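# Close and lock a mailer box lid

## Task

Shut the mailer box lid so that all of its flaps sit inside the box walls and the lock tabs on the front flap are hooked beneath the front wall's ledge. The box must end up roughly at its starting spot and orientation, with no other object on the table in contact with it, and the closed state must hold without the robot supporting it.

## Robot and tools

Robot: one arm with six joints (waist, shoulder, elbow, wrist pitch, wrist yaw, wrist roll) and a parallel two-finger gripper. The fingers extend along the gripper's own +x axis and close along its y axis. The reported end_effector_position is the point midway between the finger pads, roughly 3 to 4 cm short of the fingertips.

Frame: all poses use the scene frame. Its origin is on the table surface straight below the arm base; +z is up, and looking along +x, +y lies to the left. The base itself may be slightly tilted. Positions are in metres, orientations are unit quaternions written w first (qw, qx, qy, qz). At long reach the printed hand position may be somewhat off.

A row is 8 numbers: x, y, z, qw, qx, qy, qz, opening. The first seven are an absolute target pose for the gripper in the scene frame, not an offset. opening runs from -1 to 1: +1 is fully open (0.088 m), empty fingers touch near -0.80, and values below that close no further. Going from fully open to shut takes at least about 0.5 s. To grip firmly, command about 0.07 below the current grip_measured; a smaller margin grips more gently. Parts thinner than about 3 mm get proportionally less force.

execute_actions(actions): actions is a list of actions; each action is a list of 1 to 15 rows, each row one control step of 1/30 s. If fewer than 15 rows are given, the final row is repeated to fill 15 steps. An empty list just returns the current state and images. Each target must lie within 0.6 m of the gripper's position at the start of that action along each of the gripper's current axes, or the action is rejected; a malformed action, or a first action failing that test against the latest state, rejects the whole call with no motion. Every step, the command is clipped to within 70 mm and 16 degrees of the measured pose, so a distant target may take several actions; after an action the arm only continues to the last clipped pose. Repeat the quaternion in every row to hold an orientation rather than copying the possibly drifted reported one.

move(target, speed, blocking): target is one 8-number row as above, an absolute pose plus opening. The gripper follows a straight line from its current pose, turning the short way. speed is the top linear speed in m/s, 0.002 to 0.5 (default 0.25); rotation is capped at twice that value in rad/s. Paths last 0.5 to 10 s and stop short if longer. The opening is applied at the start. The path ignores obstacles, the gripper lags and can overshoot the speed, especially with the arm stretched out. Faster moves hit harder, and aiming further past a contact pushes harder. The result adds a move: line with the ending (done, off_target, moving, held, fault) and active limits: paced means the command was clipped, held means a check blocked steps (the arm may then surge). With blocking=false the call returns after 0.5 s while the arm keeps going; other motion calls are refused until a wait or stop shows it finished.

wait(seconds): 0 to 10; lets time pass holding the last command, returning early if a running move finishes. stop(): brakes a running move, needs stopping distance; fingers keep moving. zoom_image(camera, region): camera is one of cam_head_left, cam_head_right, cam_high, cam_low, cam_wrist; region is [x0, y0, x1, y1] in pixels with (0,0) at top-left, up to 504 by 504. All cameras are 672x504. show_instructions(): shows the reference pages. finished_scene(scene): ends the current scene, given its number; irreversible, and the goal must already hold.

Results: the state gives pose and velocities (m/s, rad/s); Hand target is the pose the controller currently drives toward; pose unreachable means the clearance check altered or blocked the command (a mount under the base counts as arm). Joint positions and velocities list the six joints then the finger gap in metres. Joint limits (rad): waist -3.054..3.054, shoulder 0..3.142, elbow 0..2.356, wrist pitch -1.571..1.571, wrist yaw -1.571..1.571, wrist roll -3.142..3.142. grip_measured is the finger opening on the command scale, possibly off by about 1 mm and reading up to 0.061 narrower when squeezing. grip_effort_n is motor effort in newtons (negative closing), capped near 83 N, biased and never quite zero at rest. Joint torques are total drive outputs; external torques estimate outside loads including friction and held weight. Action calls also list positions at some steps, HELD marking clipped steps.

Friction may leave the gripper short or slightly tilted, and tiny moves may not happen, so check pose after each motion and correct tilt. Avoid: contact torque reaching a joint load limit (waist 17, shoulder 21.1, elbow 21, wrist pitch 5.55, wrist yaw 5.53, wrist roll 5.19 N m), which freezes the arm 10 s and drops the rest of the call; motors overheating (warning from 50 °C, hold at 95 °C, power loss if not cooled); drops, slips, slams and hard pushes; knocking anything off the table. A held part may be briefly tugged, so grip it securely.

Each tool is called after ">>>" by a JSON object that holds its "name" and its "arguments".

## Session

>>> {"name": "execute_actions", "arguments": {"actions": []}}

>>> {"name": "show_instructions", "arguments": {}}

Scene clock: 0.00 s.
end_effector_position=(+0.4030, -0.1731, +0.2305) grip_measured=+0.835 grip_effort_n=n/a end_effector_quat_wxyz=(+0.885, +0.434, +0.167, +0.018) end_effector_velocity=(+0.001, -0.000, +0.005) end_effector_angular_velocity=(-0.001, -0.027, +0.007)
Joint positions: [-0.015  0.841  0.644  0.231 -0.005  0.022  0.08 ]
Joint velocities: [ 0.002 -0.002  0.002  0.007 -0.022 -0.007 -0.   ]
Joint torques (N m, as the arm reports them, + toward a larger angle): no reading
External joint torques (N m, as the arm's controller estimates them; a push from outside toward a larger angle lowers the number): no reading
Motor temperatures (°C, as the motors report them): [29 27 28 27 25 26]
Heat: hottest waist 29 °C (+0.0 °C/min).
Hand target: +0.403, -0.173, +0.230; +0.885, +0.434, +0.167, +0.018

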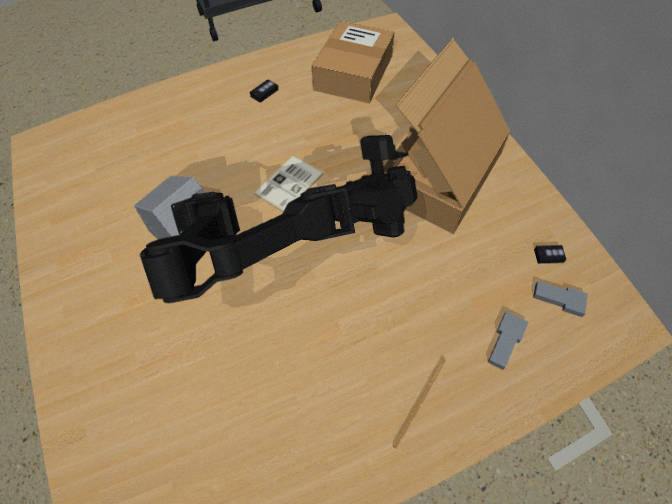

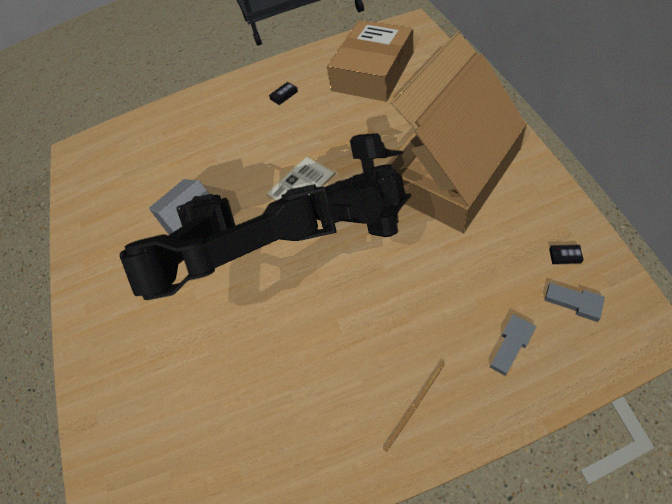

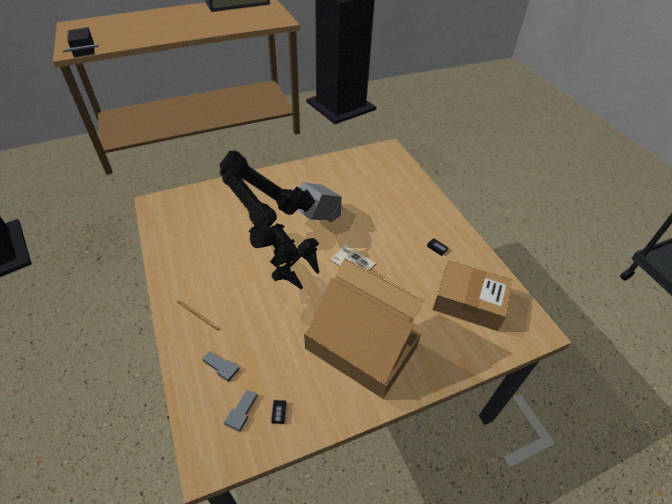

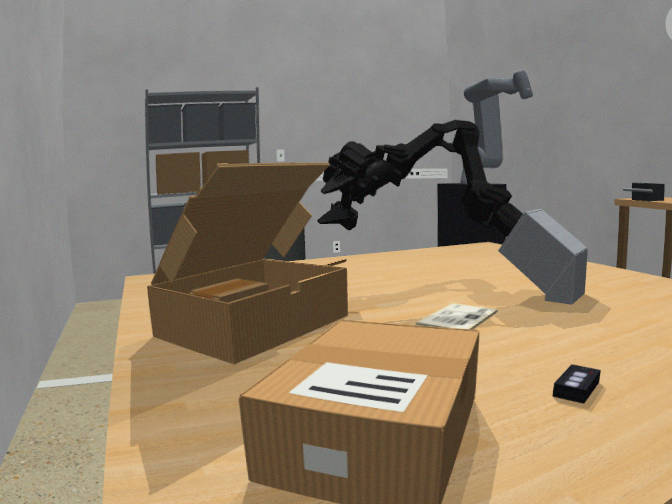

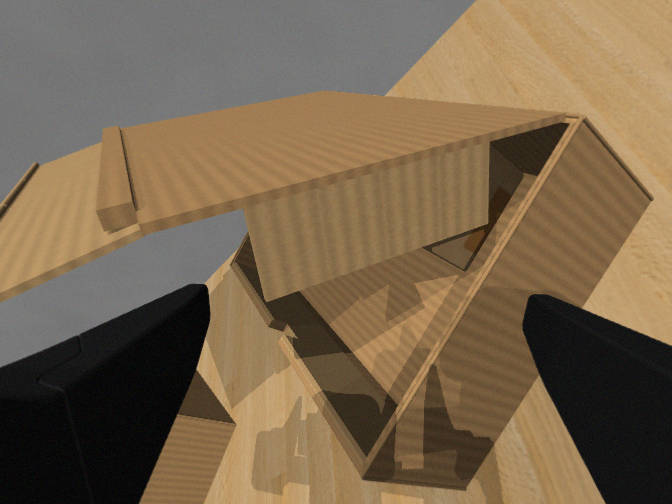

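Reference images for this scene: manual page 1, manual page 2, manual page 3, manual page 4, manual page 5, manual page 6.

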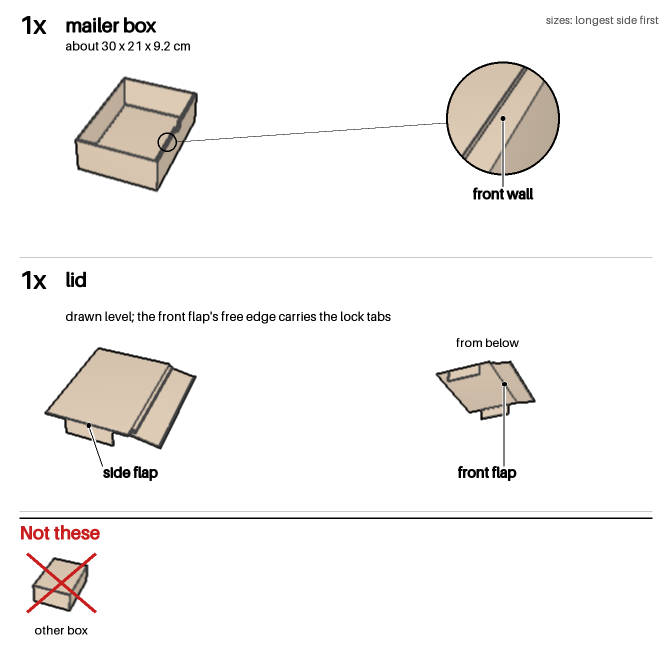

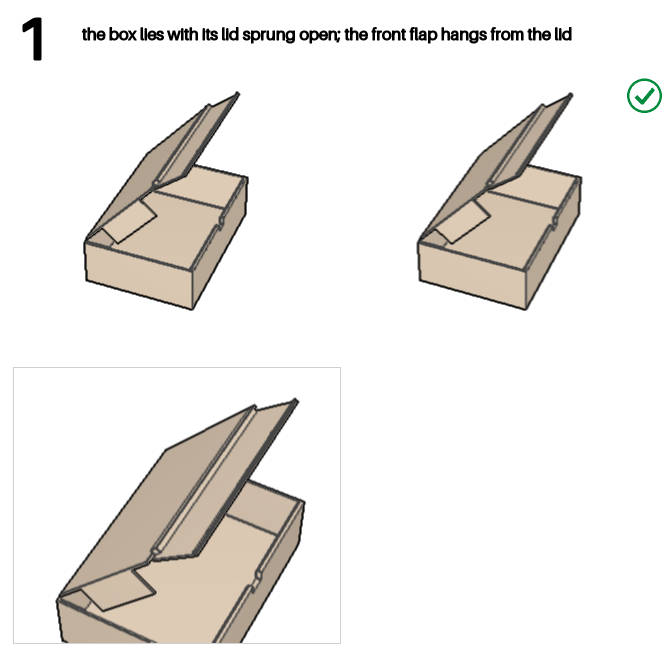

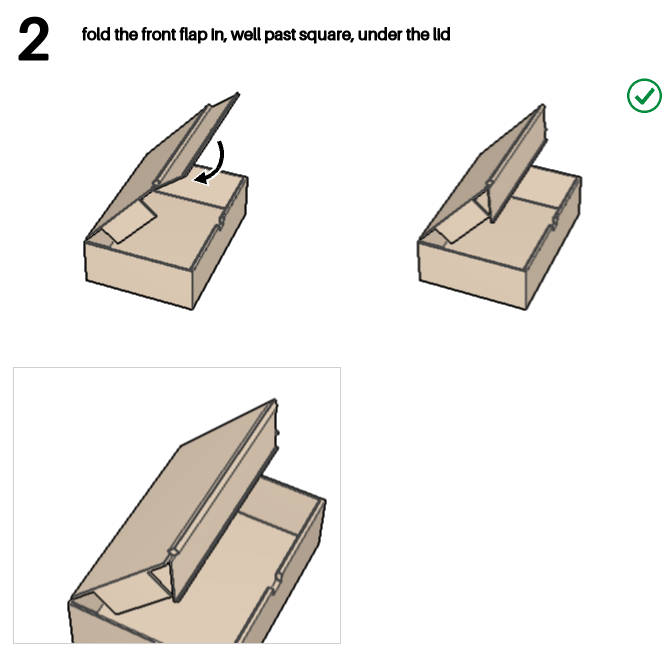

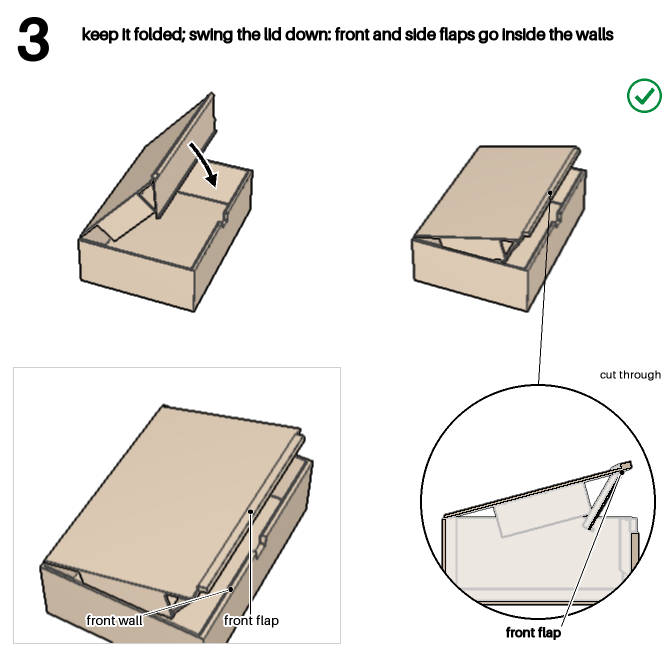

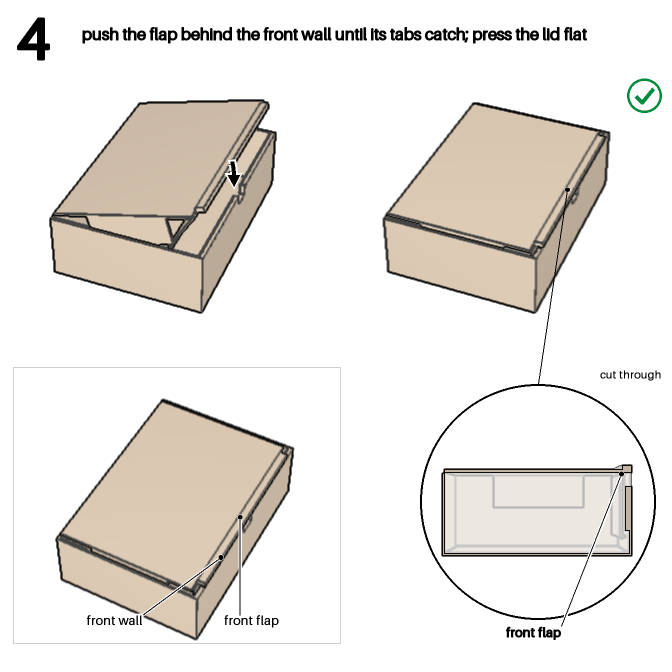

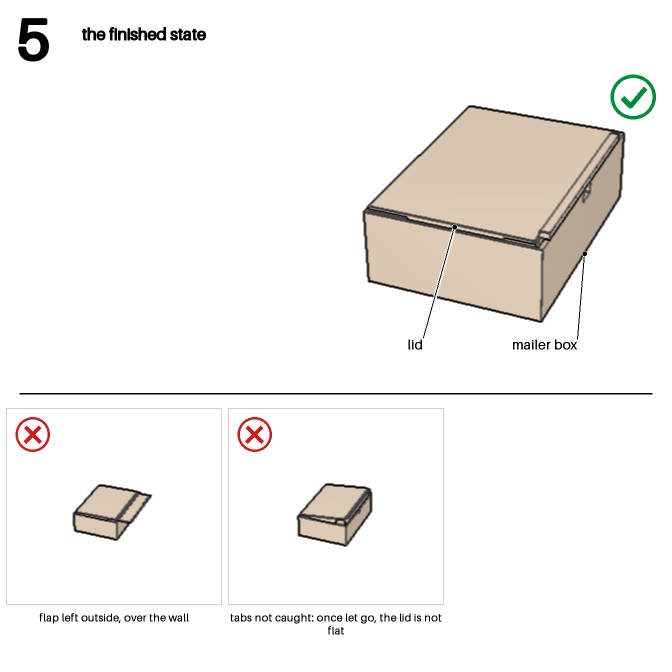

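Axis yaw about 45°. Look level.

>>> {"name": "move", "arguments": {"target": [0.36,-0.19,0.26,0.924,0,0,0.383,0.5]}}

Scene clock: 4.50 s.
end_effector_position=(+0.3586, -0.1895, +0.2618) grip_measured=+0.502 grip_effort_n=-10.9 end_effector_quat_wxyz=(+0.925, -0.000, -0.001, +0.380) end_effector_velocity=(-0.003, +0.003, -0.003) end_effector_angular_velocity=(-0.011, +0.011, +0.030)
Joint positions: [-0.486  0.933  1.07  -0.66  -0.991 -1.38   0.064]
Joint velocities: [-0.002  0.012  0.017 -0.066  0.007 -0.051 -0.   ]
Joint torques (N m, as the arm reports them, + toward a larger angle): [ 1.53 -4.    6.44  0.22 -0.92 -0.15]
External joint torques (N m, as the arm's controller estimates them; a push from outside toward a larger angle lowers the number): [-0.19  1.78  1.86 -0.12 -0.21 -0.15]
Motor temperatures (°C, as the motors report them): [29 28 29 27 25 26]
Heat: hottest waist 29 °C (+0.0 °C/min).
Hand target: +0.360, -0.190, +0.260; +0.924, +0.001, -0.001, +0.382
Off the commanded pose: 0.002 m, 0 deg.
move: done

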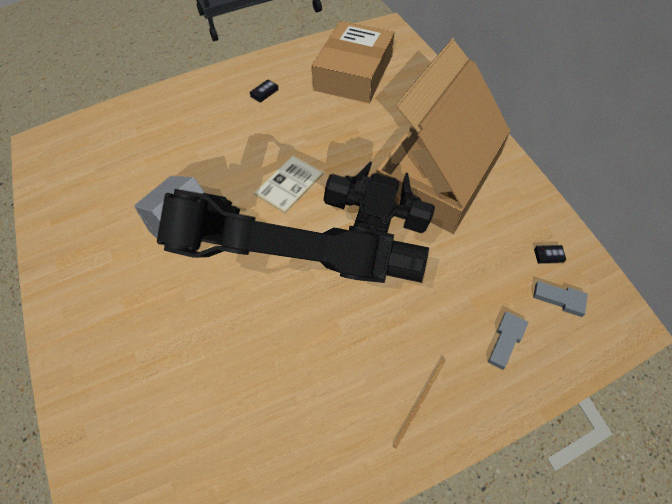

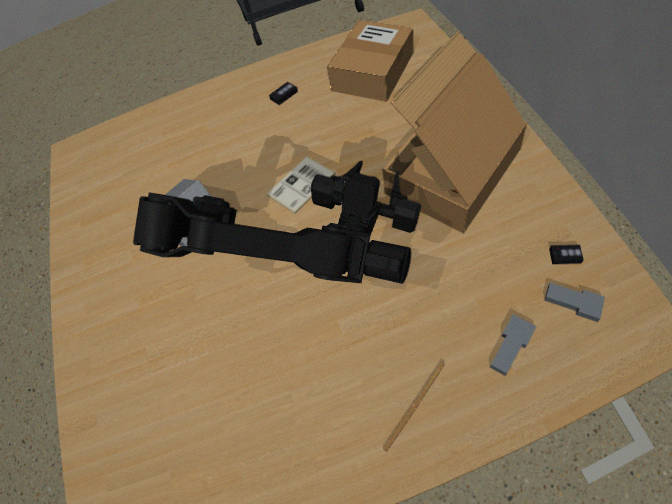

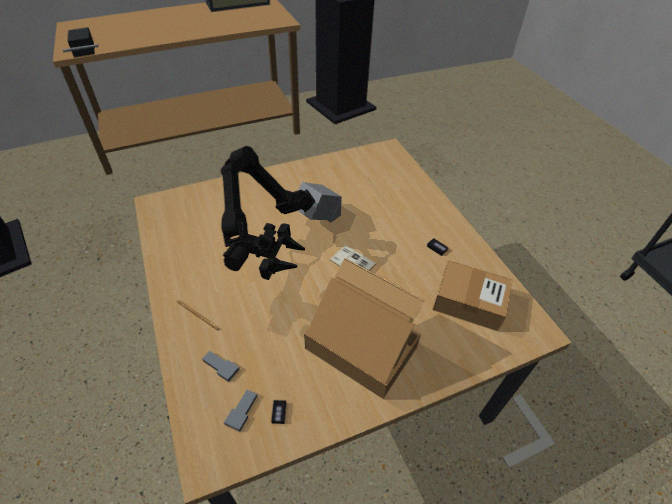

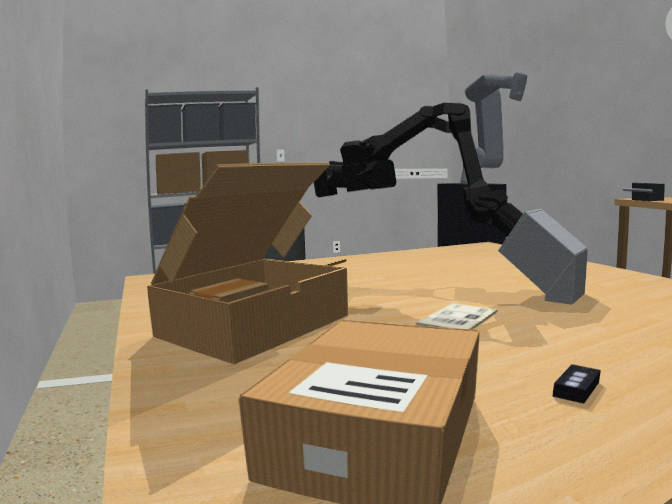

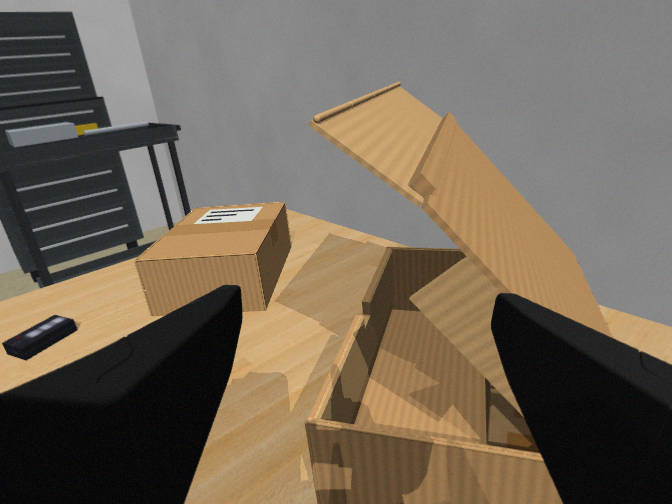

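>>> {"name": "move", "arguments": {"target": [0.415,-0.128,0.27,0.470,0.849,0.212,0.117,0.0]}}

Scene clock: 18.27 s.
end_effector_position=(+0.4153, -0.1328, +0.2739) grip_measured=+0.002 grip_effort_n=-10.9 end_effector_quat_wxyz=(+0.475, +0.847, +0.205, +0.121) end_effector_velocity=(-0.001, +0.003, -0.003) end_effector_angular_velocity=(-0.011, +0.015, +0.001)
Joint positions: [-0.013  0.933  0.73   0.17  -0.411  1.147  0.039]
Joint velocities: [ 0.007 -0.002 -0.007 -0.007  0.022 -0.007 -0.   ]
Joint torques (N m, as the arm reports them, + toward a larger angle): [ 2.95 -2.21  4.01  1.22 -0.47  0.09]
External joint torques (N m, as the arm's controller estimates them; a push from outside toward a larger angle lowers the number): [ 0.29  1.33 -0.32  0.18  0.14  0.15]
Motor temperatures (°C, as the motors report them): [29 29 29 27 25 26]
Heat: hottest waist 29 °C (+0.0 °C/min).
Hand target: +0.415, -0.128, +0.270; +0.471, +0.848, +0.212, +0.117
Off the commanded pose: 0.006 m, 1 deg.
move: done

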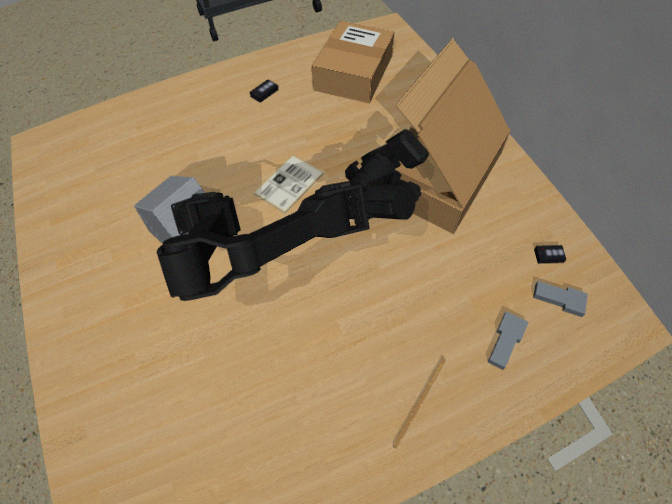

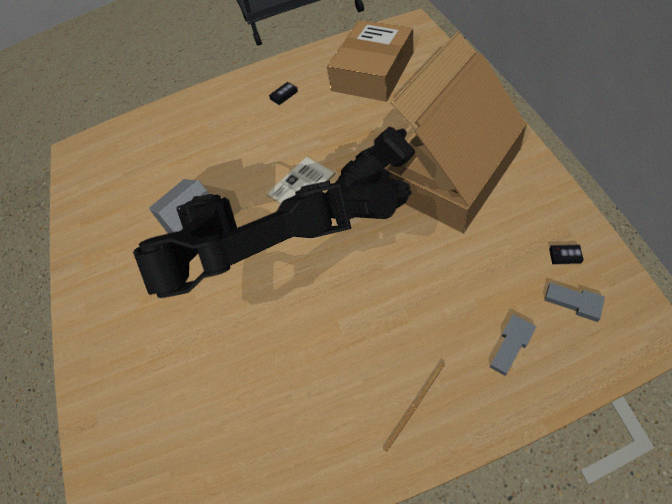

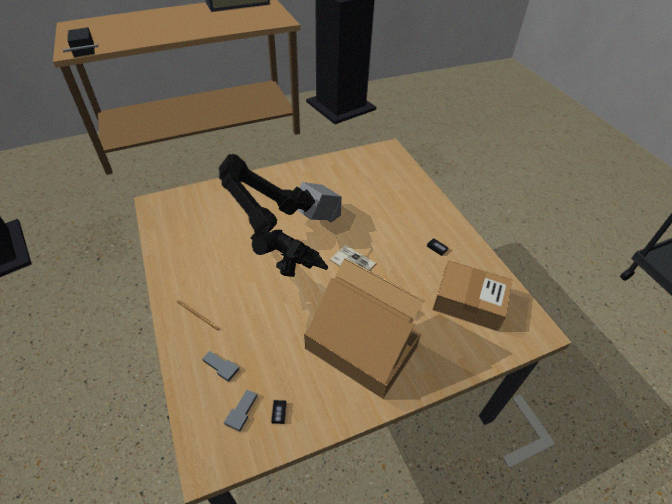

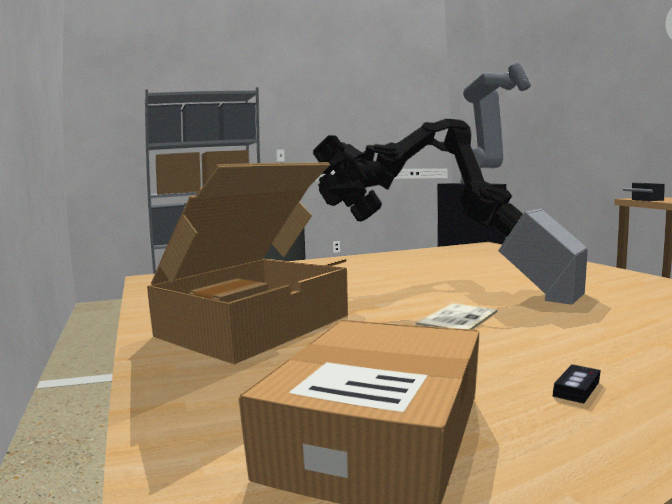

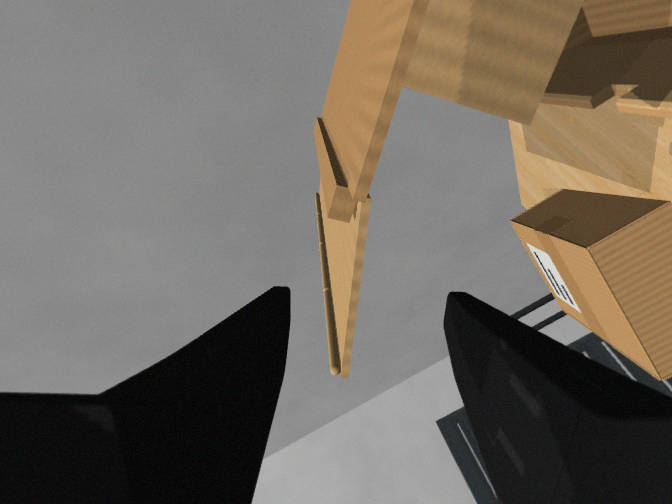

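>>> {"name": "move", "arguments": {"target": [0.464,-0.097,0.279,0.427,0.871,0.205,0.130,0.0], "speed": 0.06}}

Scene clock: 24.83 s.
end_effector_position=(+0.4616, -0.0973, +0.2794) grip_measured=+0.002 grip_effort_n=-10.5 end_effector_quat_wxyz=(+0.429, +0.870, +0.205, +0.132) end_effector_velocity=(-0.000, +0.005, -0.004) end_effector_angular_velocity=(-0.008, +0.017, +0.018)
Joint positions: [ 0.098  1.172  0.8    0.358 -0.343  1.252  0.039]
Joint velocities: [ 0.002  0.007  0.002 -0.022  0.007 -0.007  0.   ]
Joint torques (N m, as the arm reports them, + toward a larger angle): [ 4.23 -2.52  5.49  1.22 -0.43  0.08]
External joint torques (N m, as the arm's controller estimates them; a push from outside toward a larger angle lowers the number): [0.28 1.38 1.43 0.18 0.16 0.13]
Motor temperatures (°C, as the motors report them): [29 28 29 27 25 26]
Heat: hottest waist 29 °C (+0.0 °C/min).
Hand target: +0.464, -0.097, +0.279; +0.427, +0.871, +0.205, +0.130
Off the commanded pose: 0.002 m, 0 deg.
move: done

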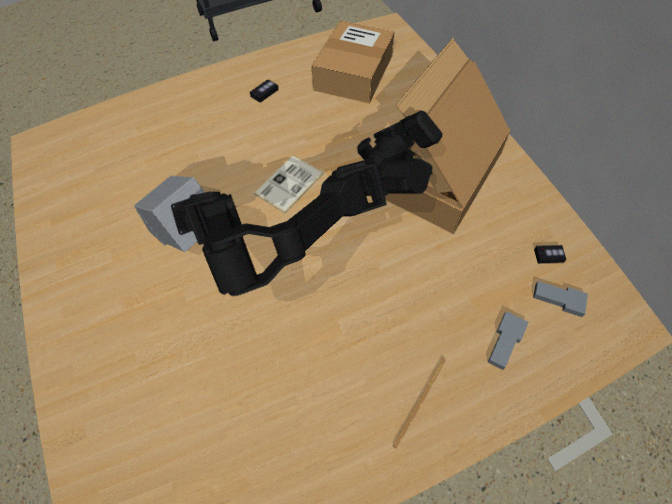

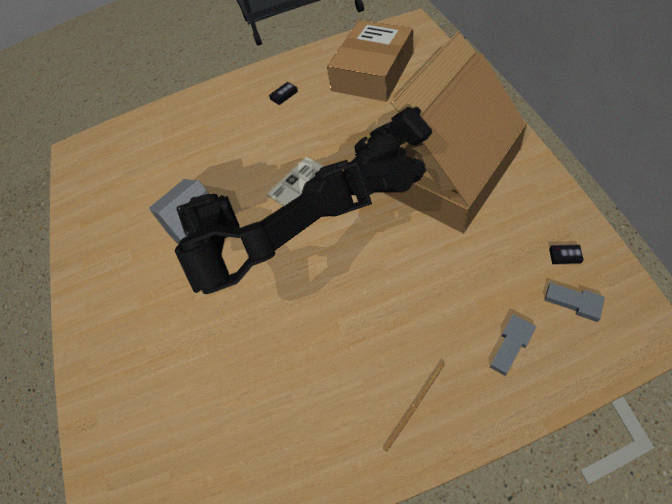

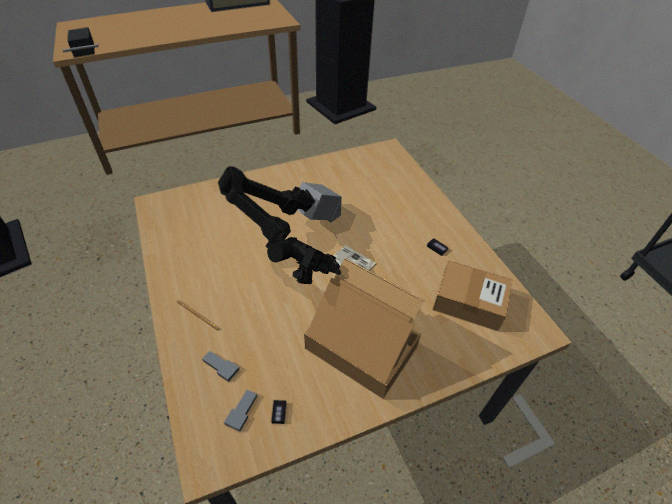

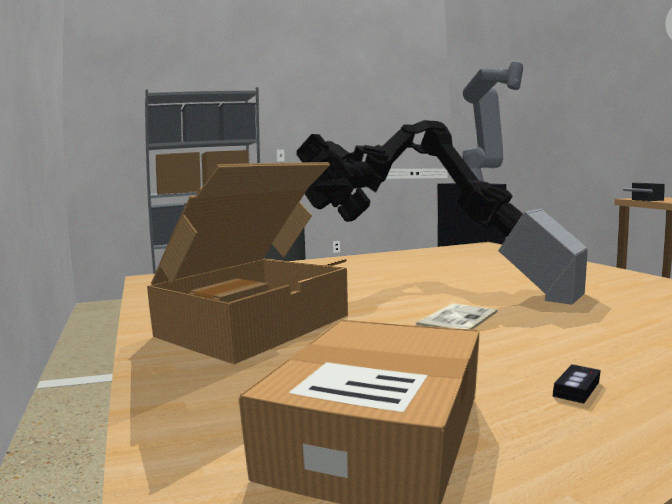

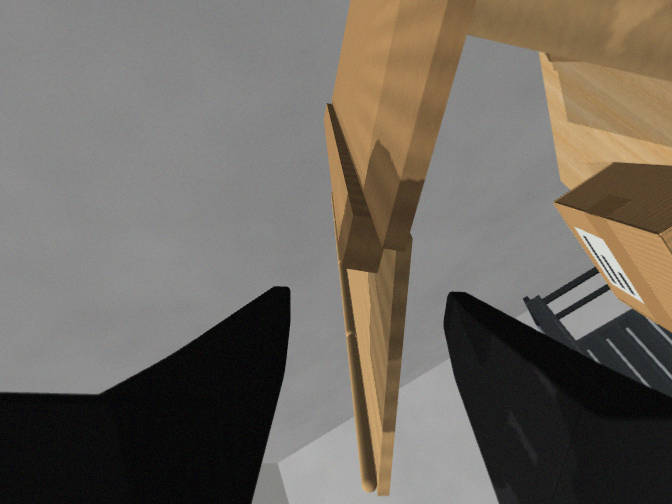

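>>> {"name": "move", "arguments": {"target": [0.481,-0.089,0.272,0.427,0.871,0.205,0.130,0.0], "speed": 0.04}}

>>> {"name": "move", "arguments": {"target": [0.481,-0.089,0.272,0.427,0.871,0.205,0.130,-1]}}

Scene clock: 29.77 s.
end_effector_position=(+0.4784, -0.0893, +0.2732) grip_measured=+0.002 grip_effort_n=-10.9 end_effector_quat_wxyz=(+0.428, +0.870, +0.205, +0.132) end_effector_velocity=(+0.001, -0.002, -0.001) end_effector_angular_velocity=(-0.006, -0.002, +0.002)
Joint positions: [ 0.099  1.257  0.839  0.406 -0.342  1.253  0.039]
Joint velocities: [-0.007  0.002  0.007 -0.007 -0.007 -0.007 -0.   ]
Joint torques (N m, as the arm reports them, + toward a larger angle): [ 4.55 -2.83  5.71  1.21 -0.53  0.1 ]
External joint torques (N m, as the arm's controller estimates them; a push from outside toward a larger angle lowers the number): [0.12 1.43 1.72 0.17 0.07 0.15]
Motor temperatures (°C, as the motors report them): [29 28 30 28 25 26]
Heat: hottest elbow 30 °C (+2.0 °C/min).
Hand target: +0.481, -0.089, +0.272; +0.427, +0.871, +0.205, +0.130
Off the commanded pose: 0.003 m, 0 deg.
move: done

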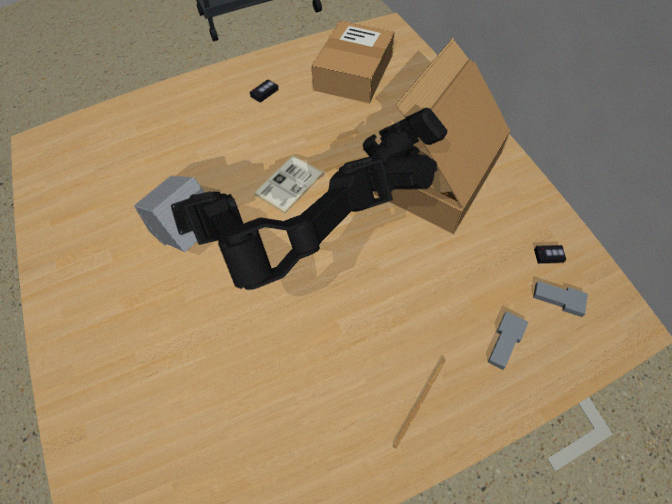

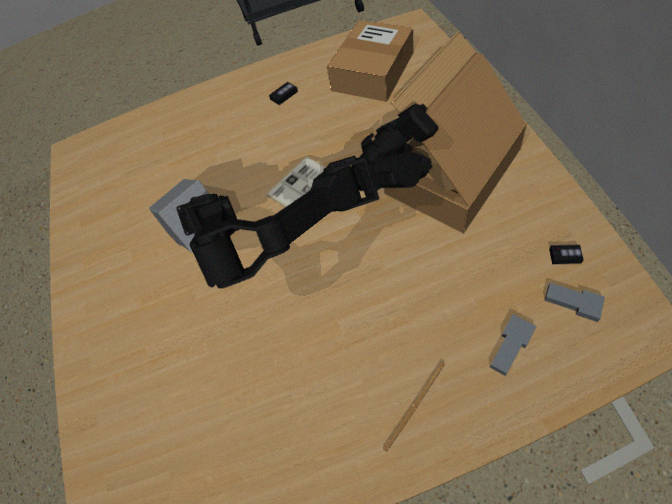

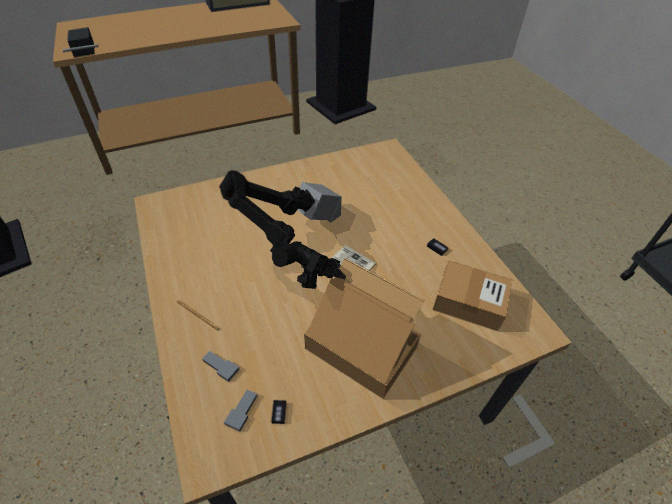

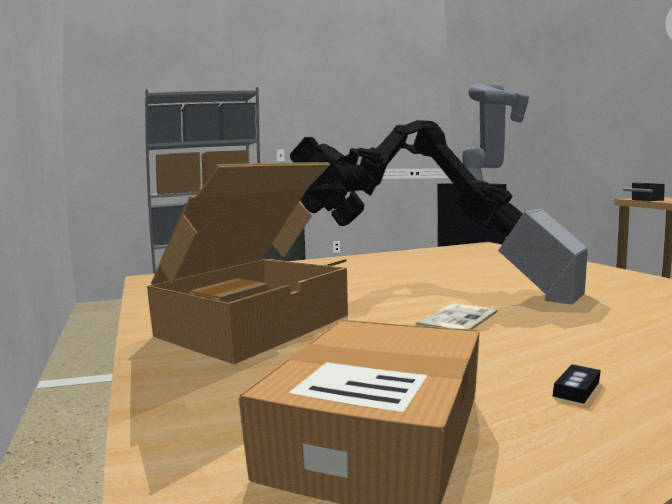

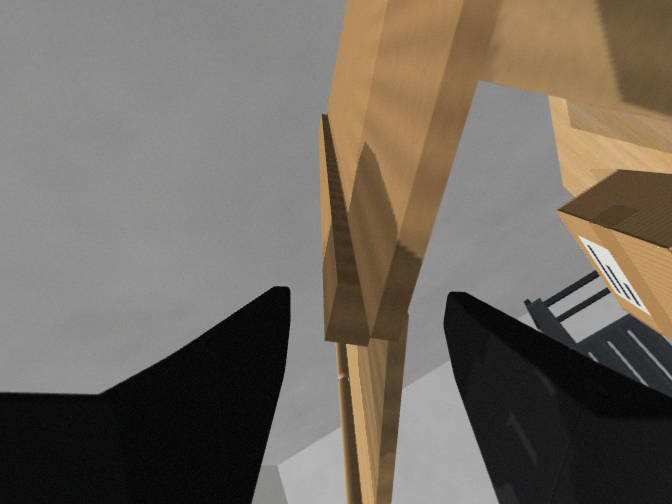

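Scene clock: 30.47 s.
end_effector_position=(+0.4786, -0.0889, +0.2727) grip_measured=-0.778 grip_effort_n=-83.5 end_effector_quat_wxyz=(+0.428, +0.870, +0.206, +0.131) end_effector_velocity=(-0.001, -0.000, +0.003) end_effector_angular_velocity=(-0.003, -0.015, -0.001)
Joint positions: [ 0.099  1.259  0.839  0.406 -0.341  1.253  0.001]
Joint velocities: [ 0.002 -0.002 -0.002  0.007 -0.007 -0.007 -0.   ]
Joint torques (N m, as the arm reports them, + toward a larger angle): [ 4.45 -2.68  5.61  1.28 -0.58  0.08]
External joint torques (N m, as the arm's controller estimates them; a push from outside toward a larger angle lowers the number): [-0.04  1.62  1.55  0.2   0.03  0.14]
Motor temperatures (°C, as the motors report them): [29 28 30 28 25 26]
Heat: hottest elbow 30 °C (+2.0 °C/min).
Hand target: +0.481, -0.089, +0.272; +0.427, +0.871, +0.205, +0.130
Off the commanded pose: 0.002 m, 0 deg.
move: done

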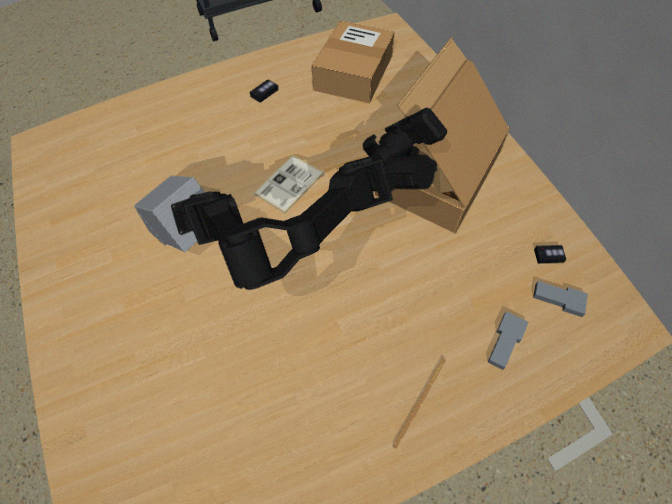

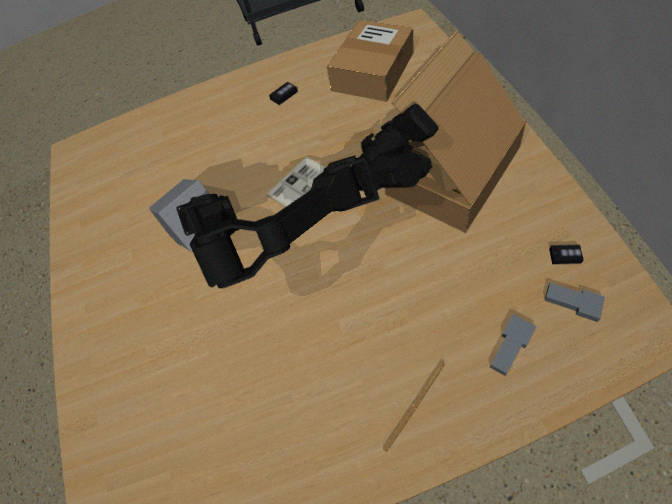

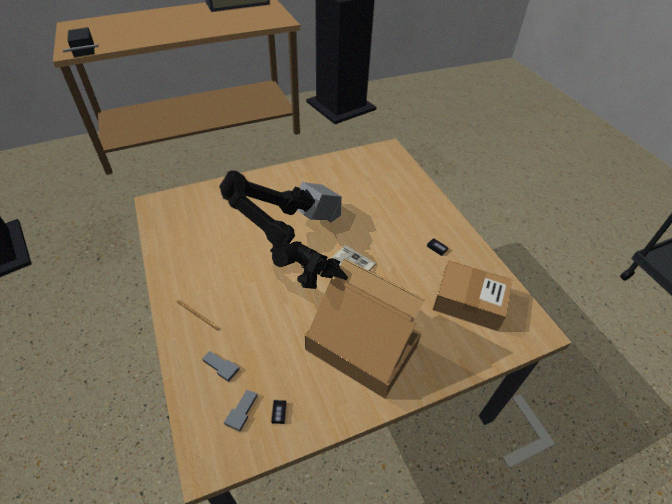

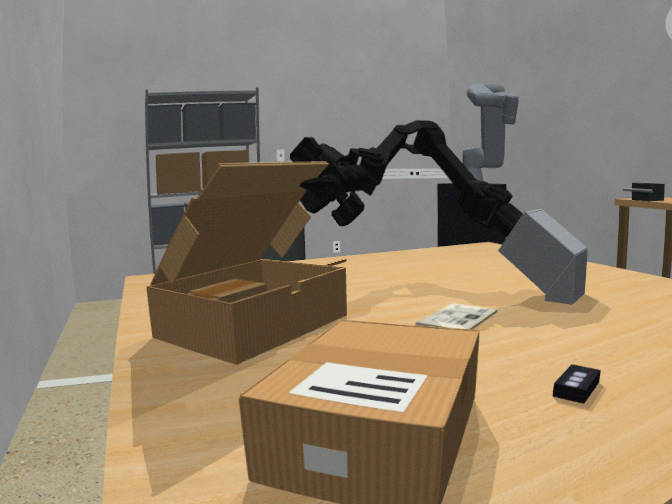

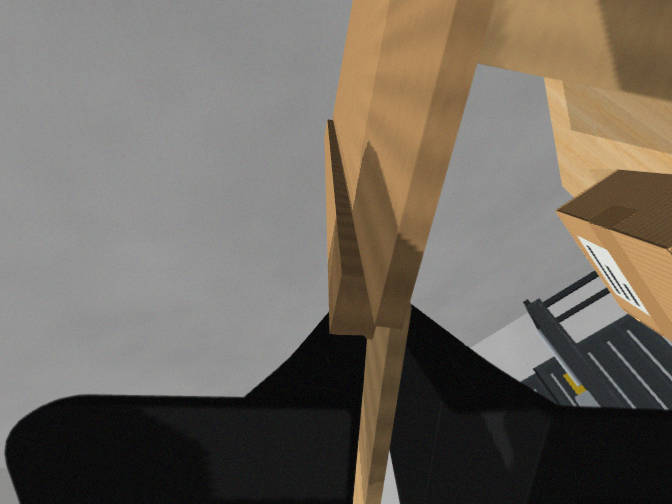

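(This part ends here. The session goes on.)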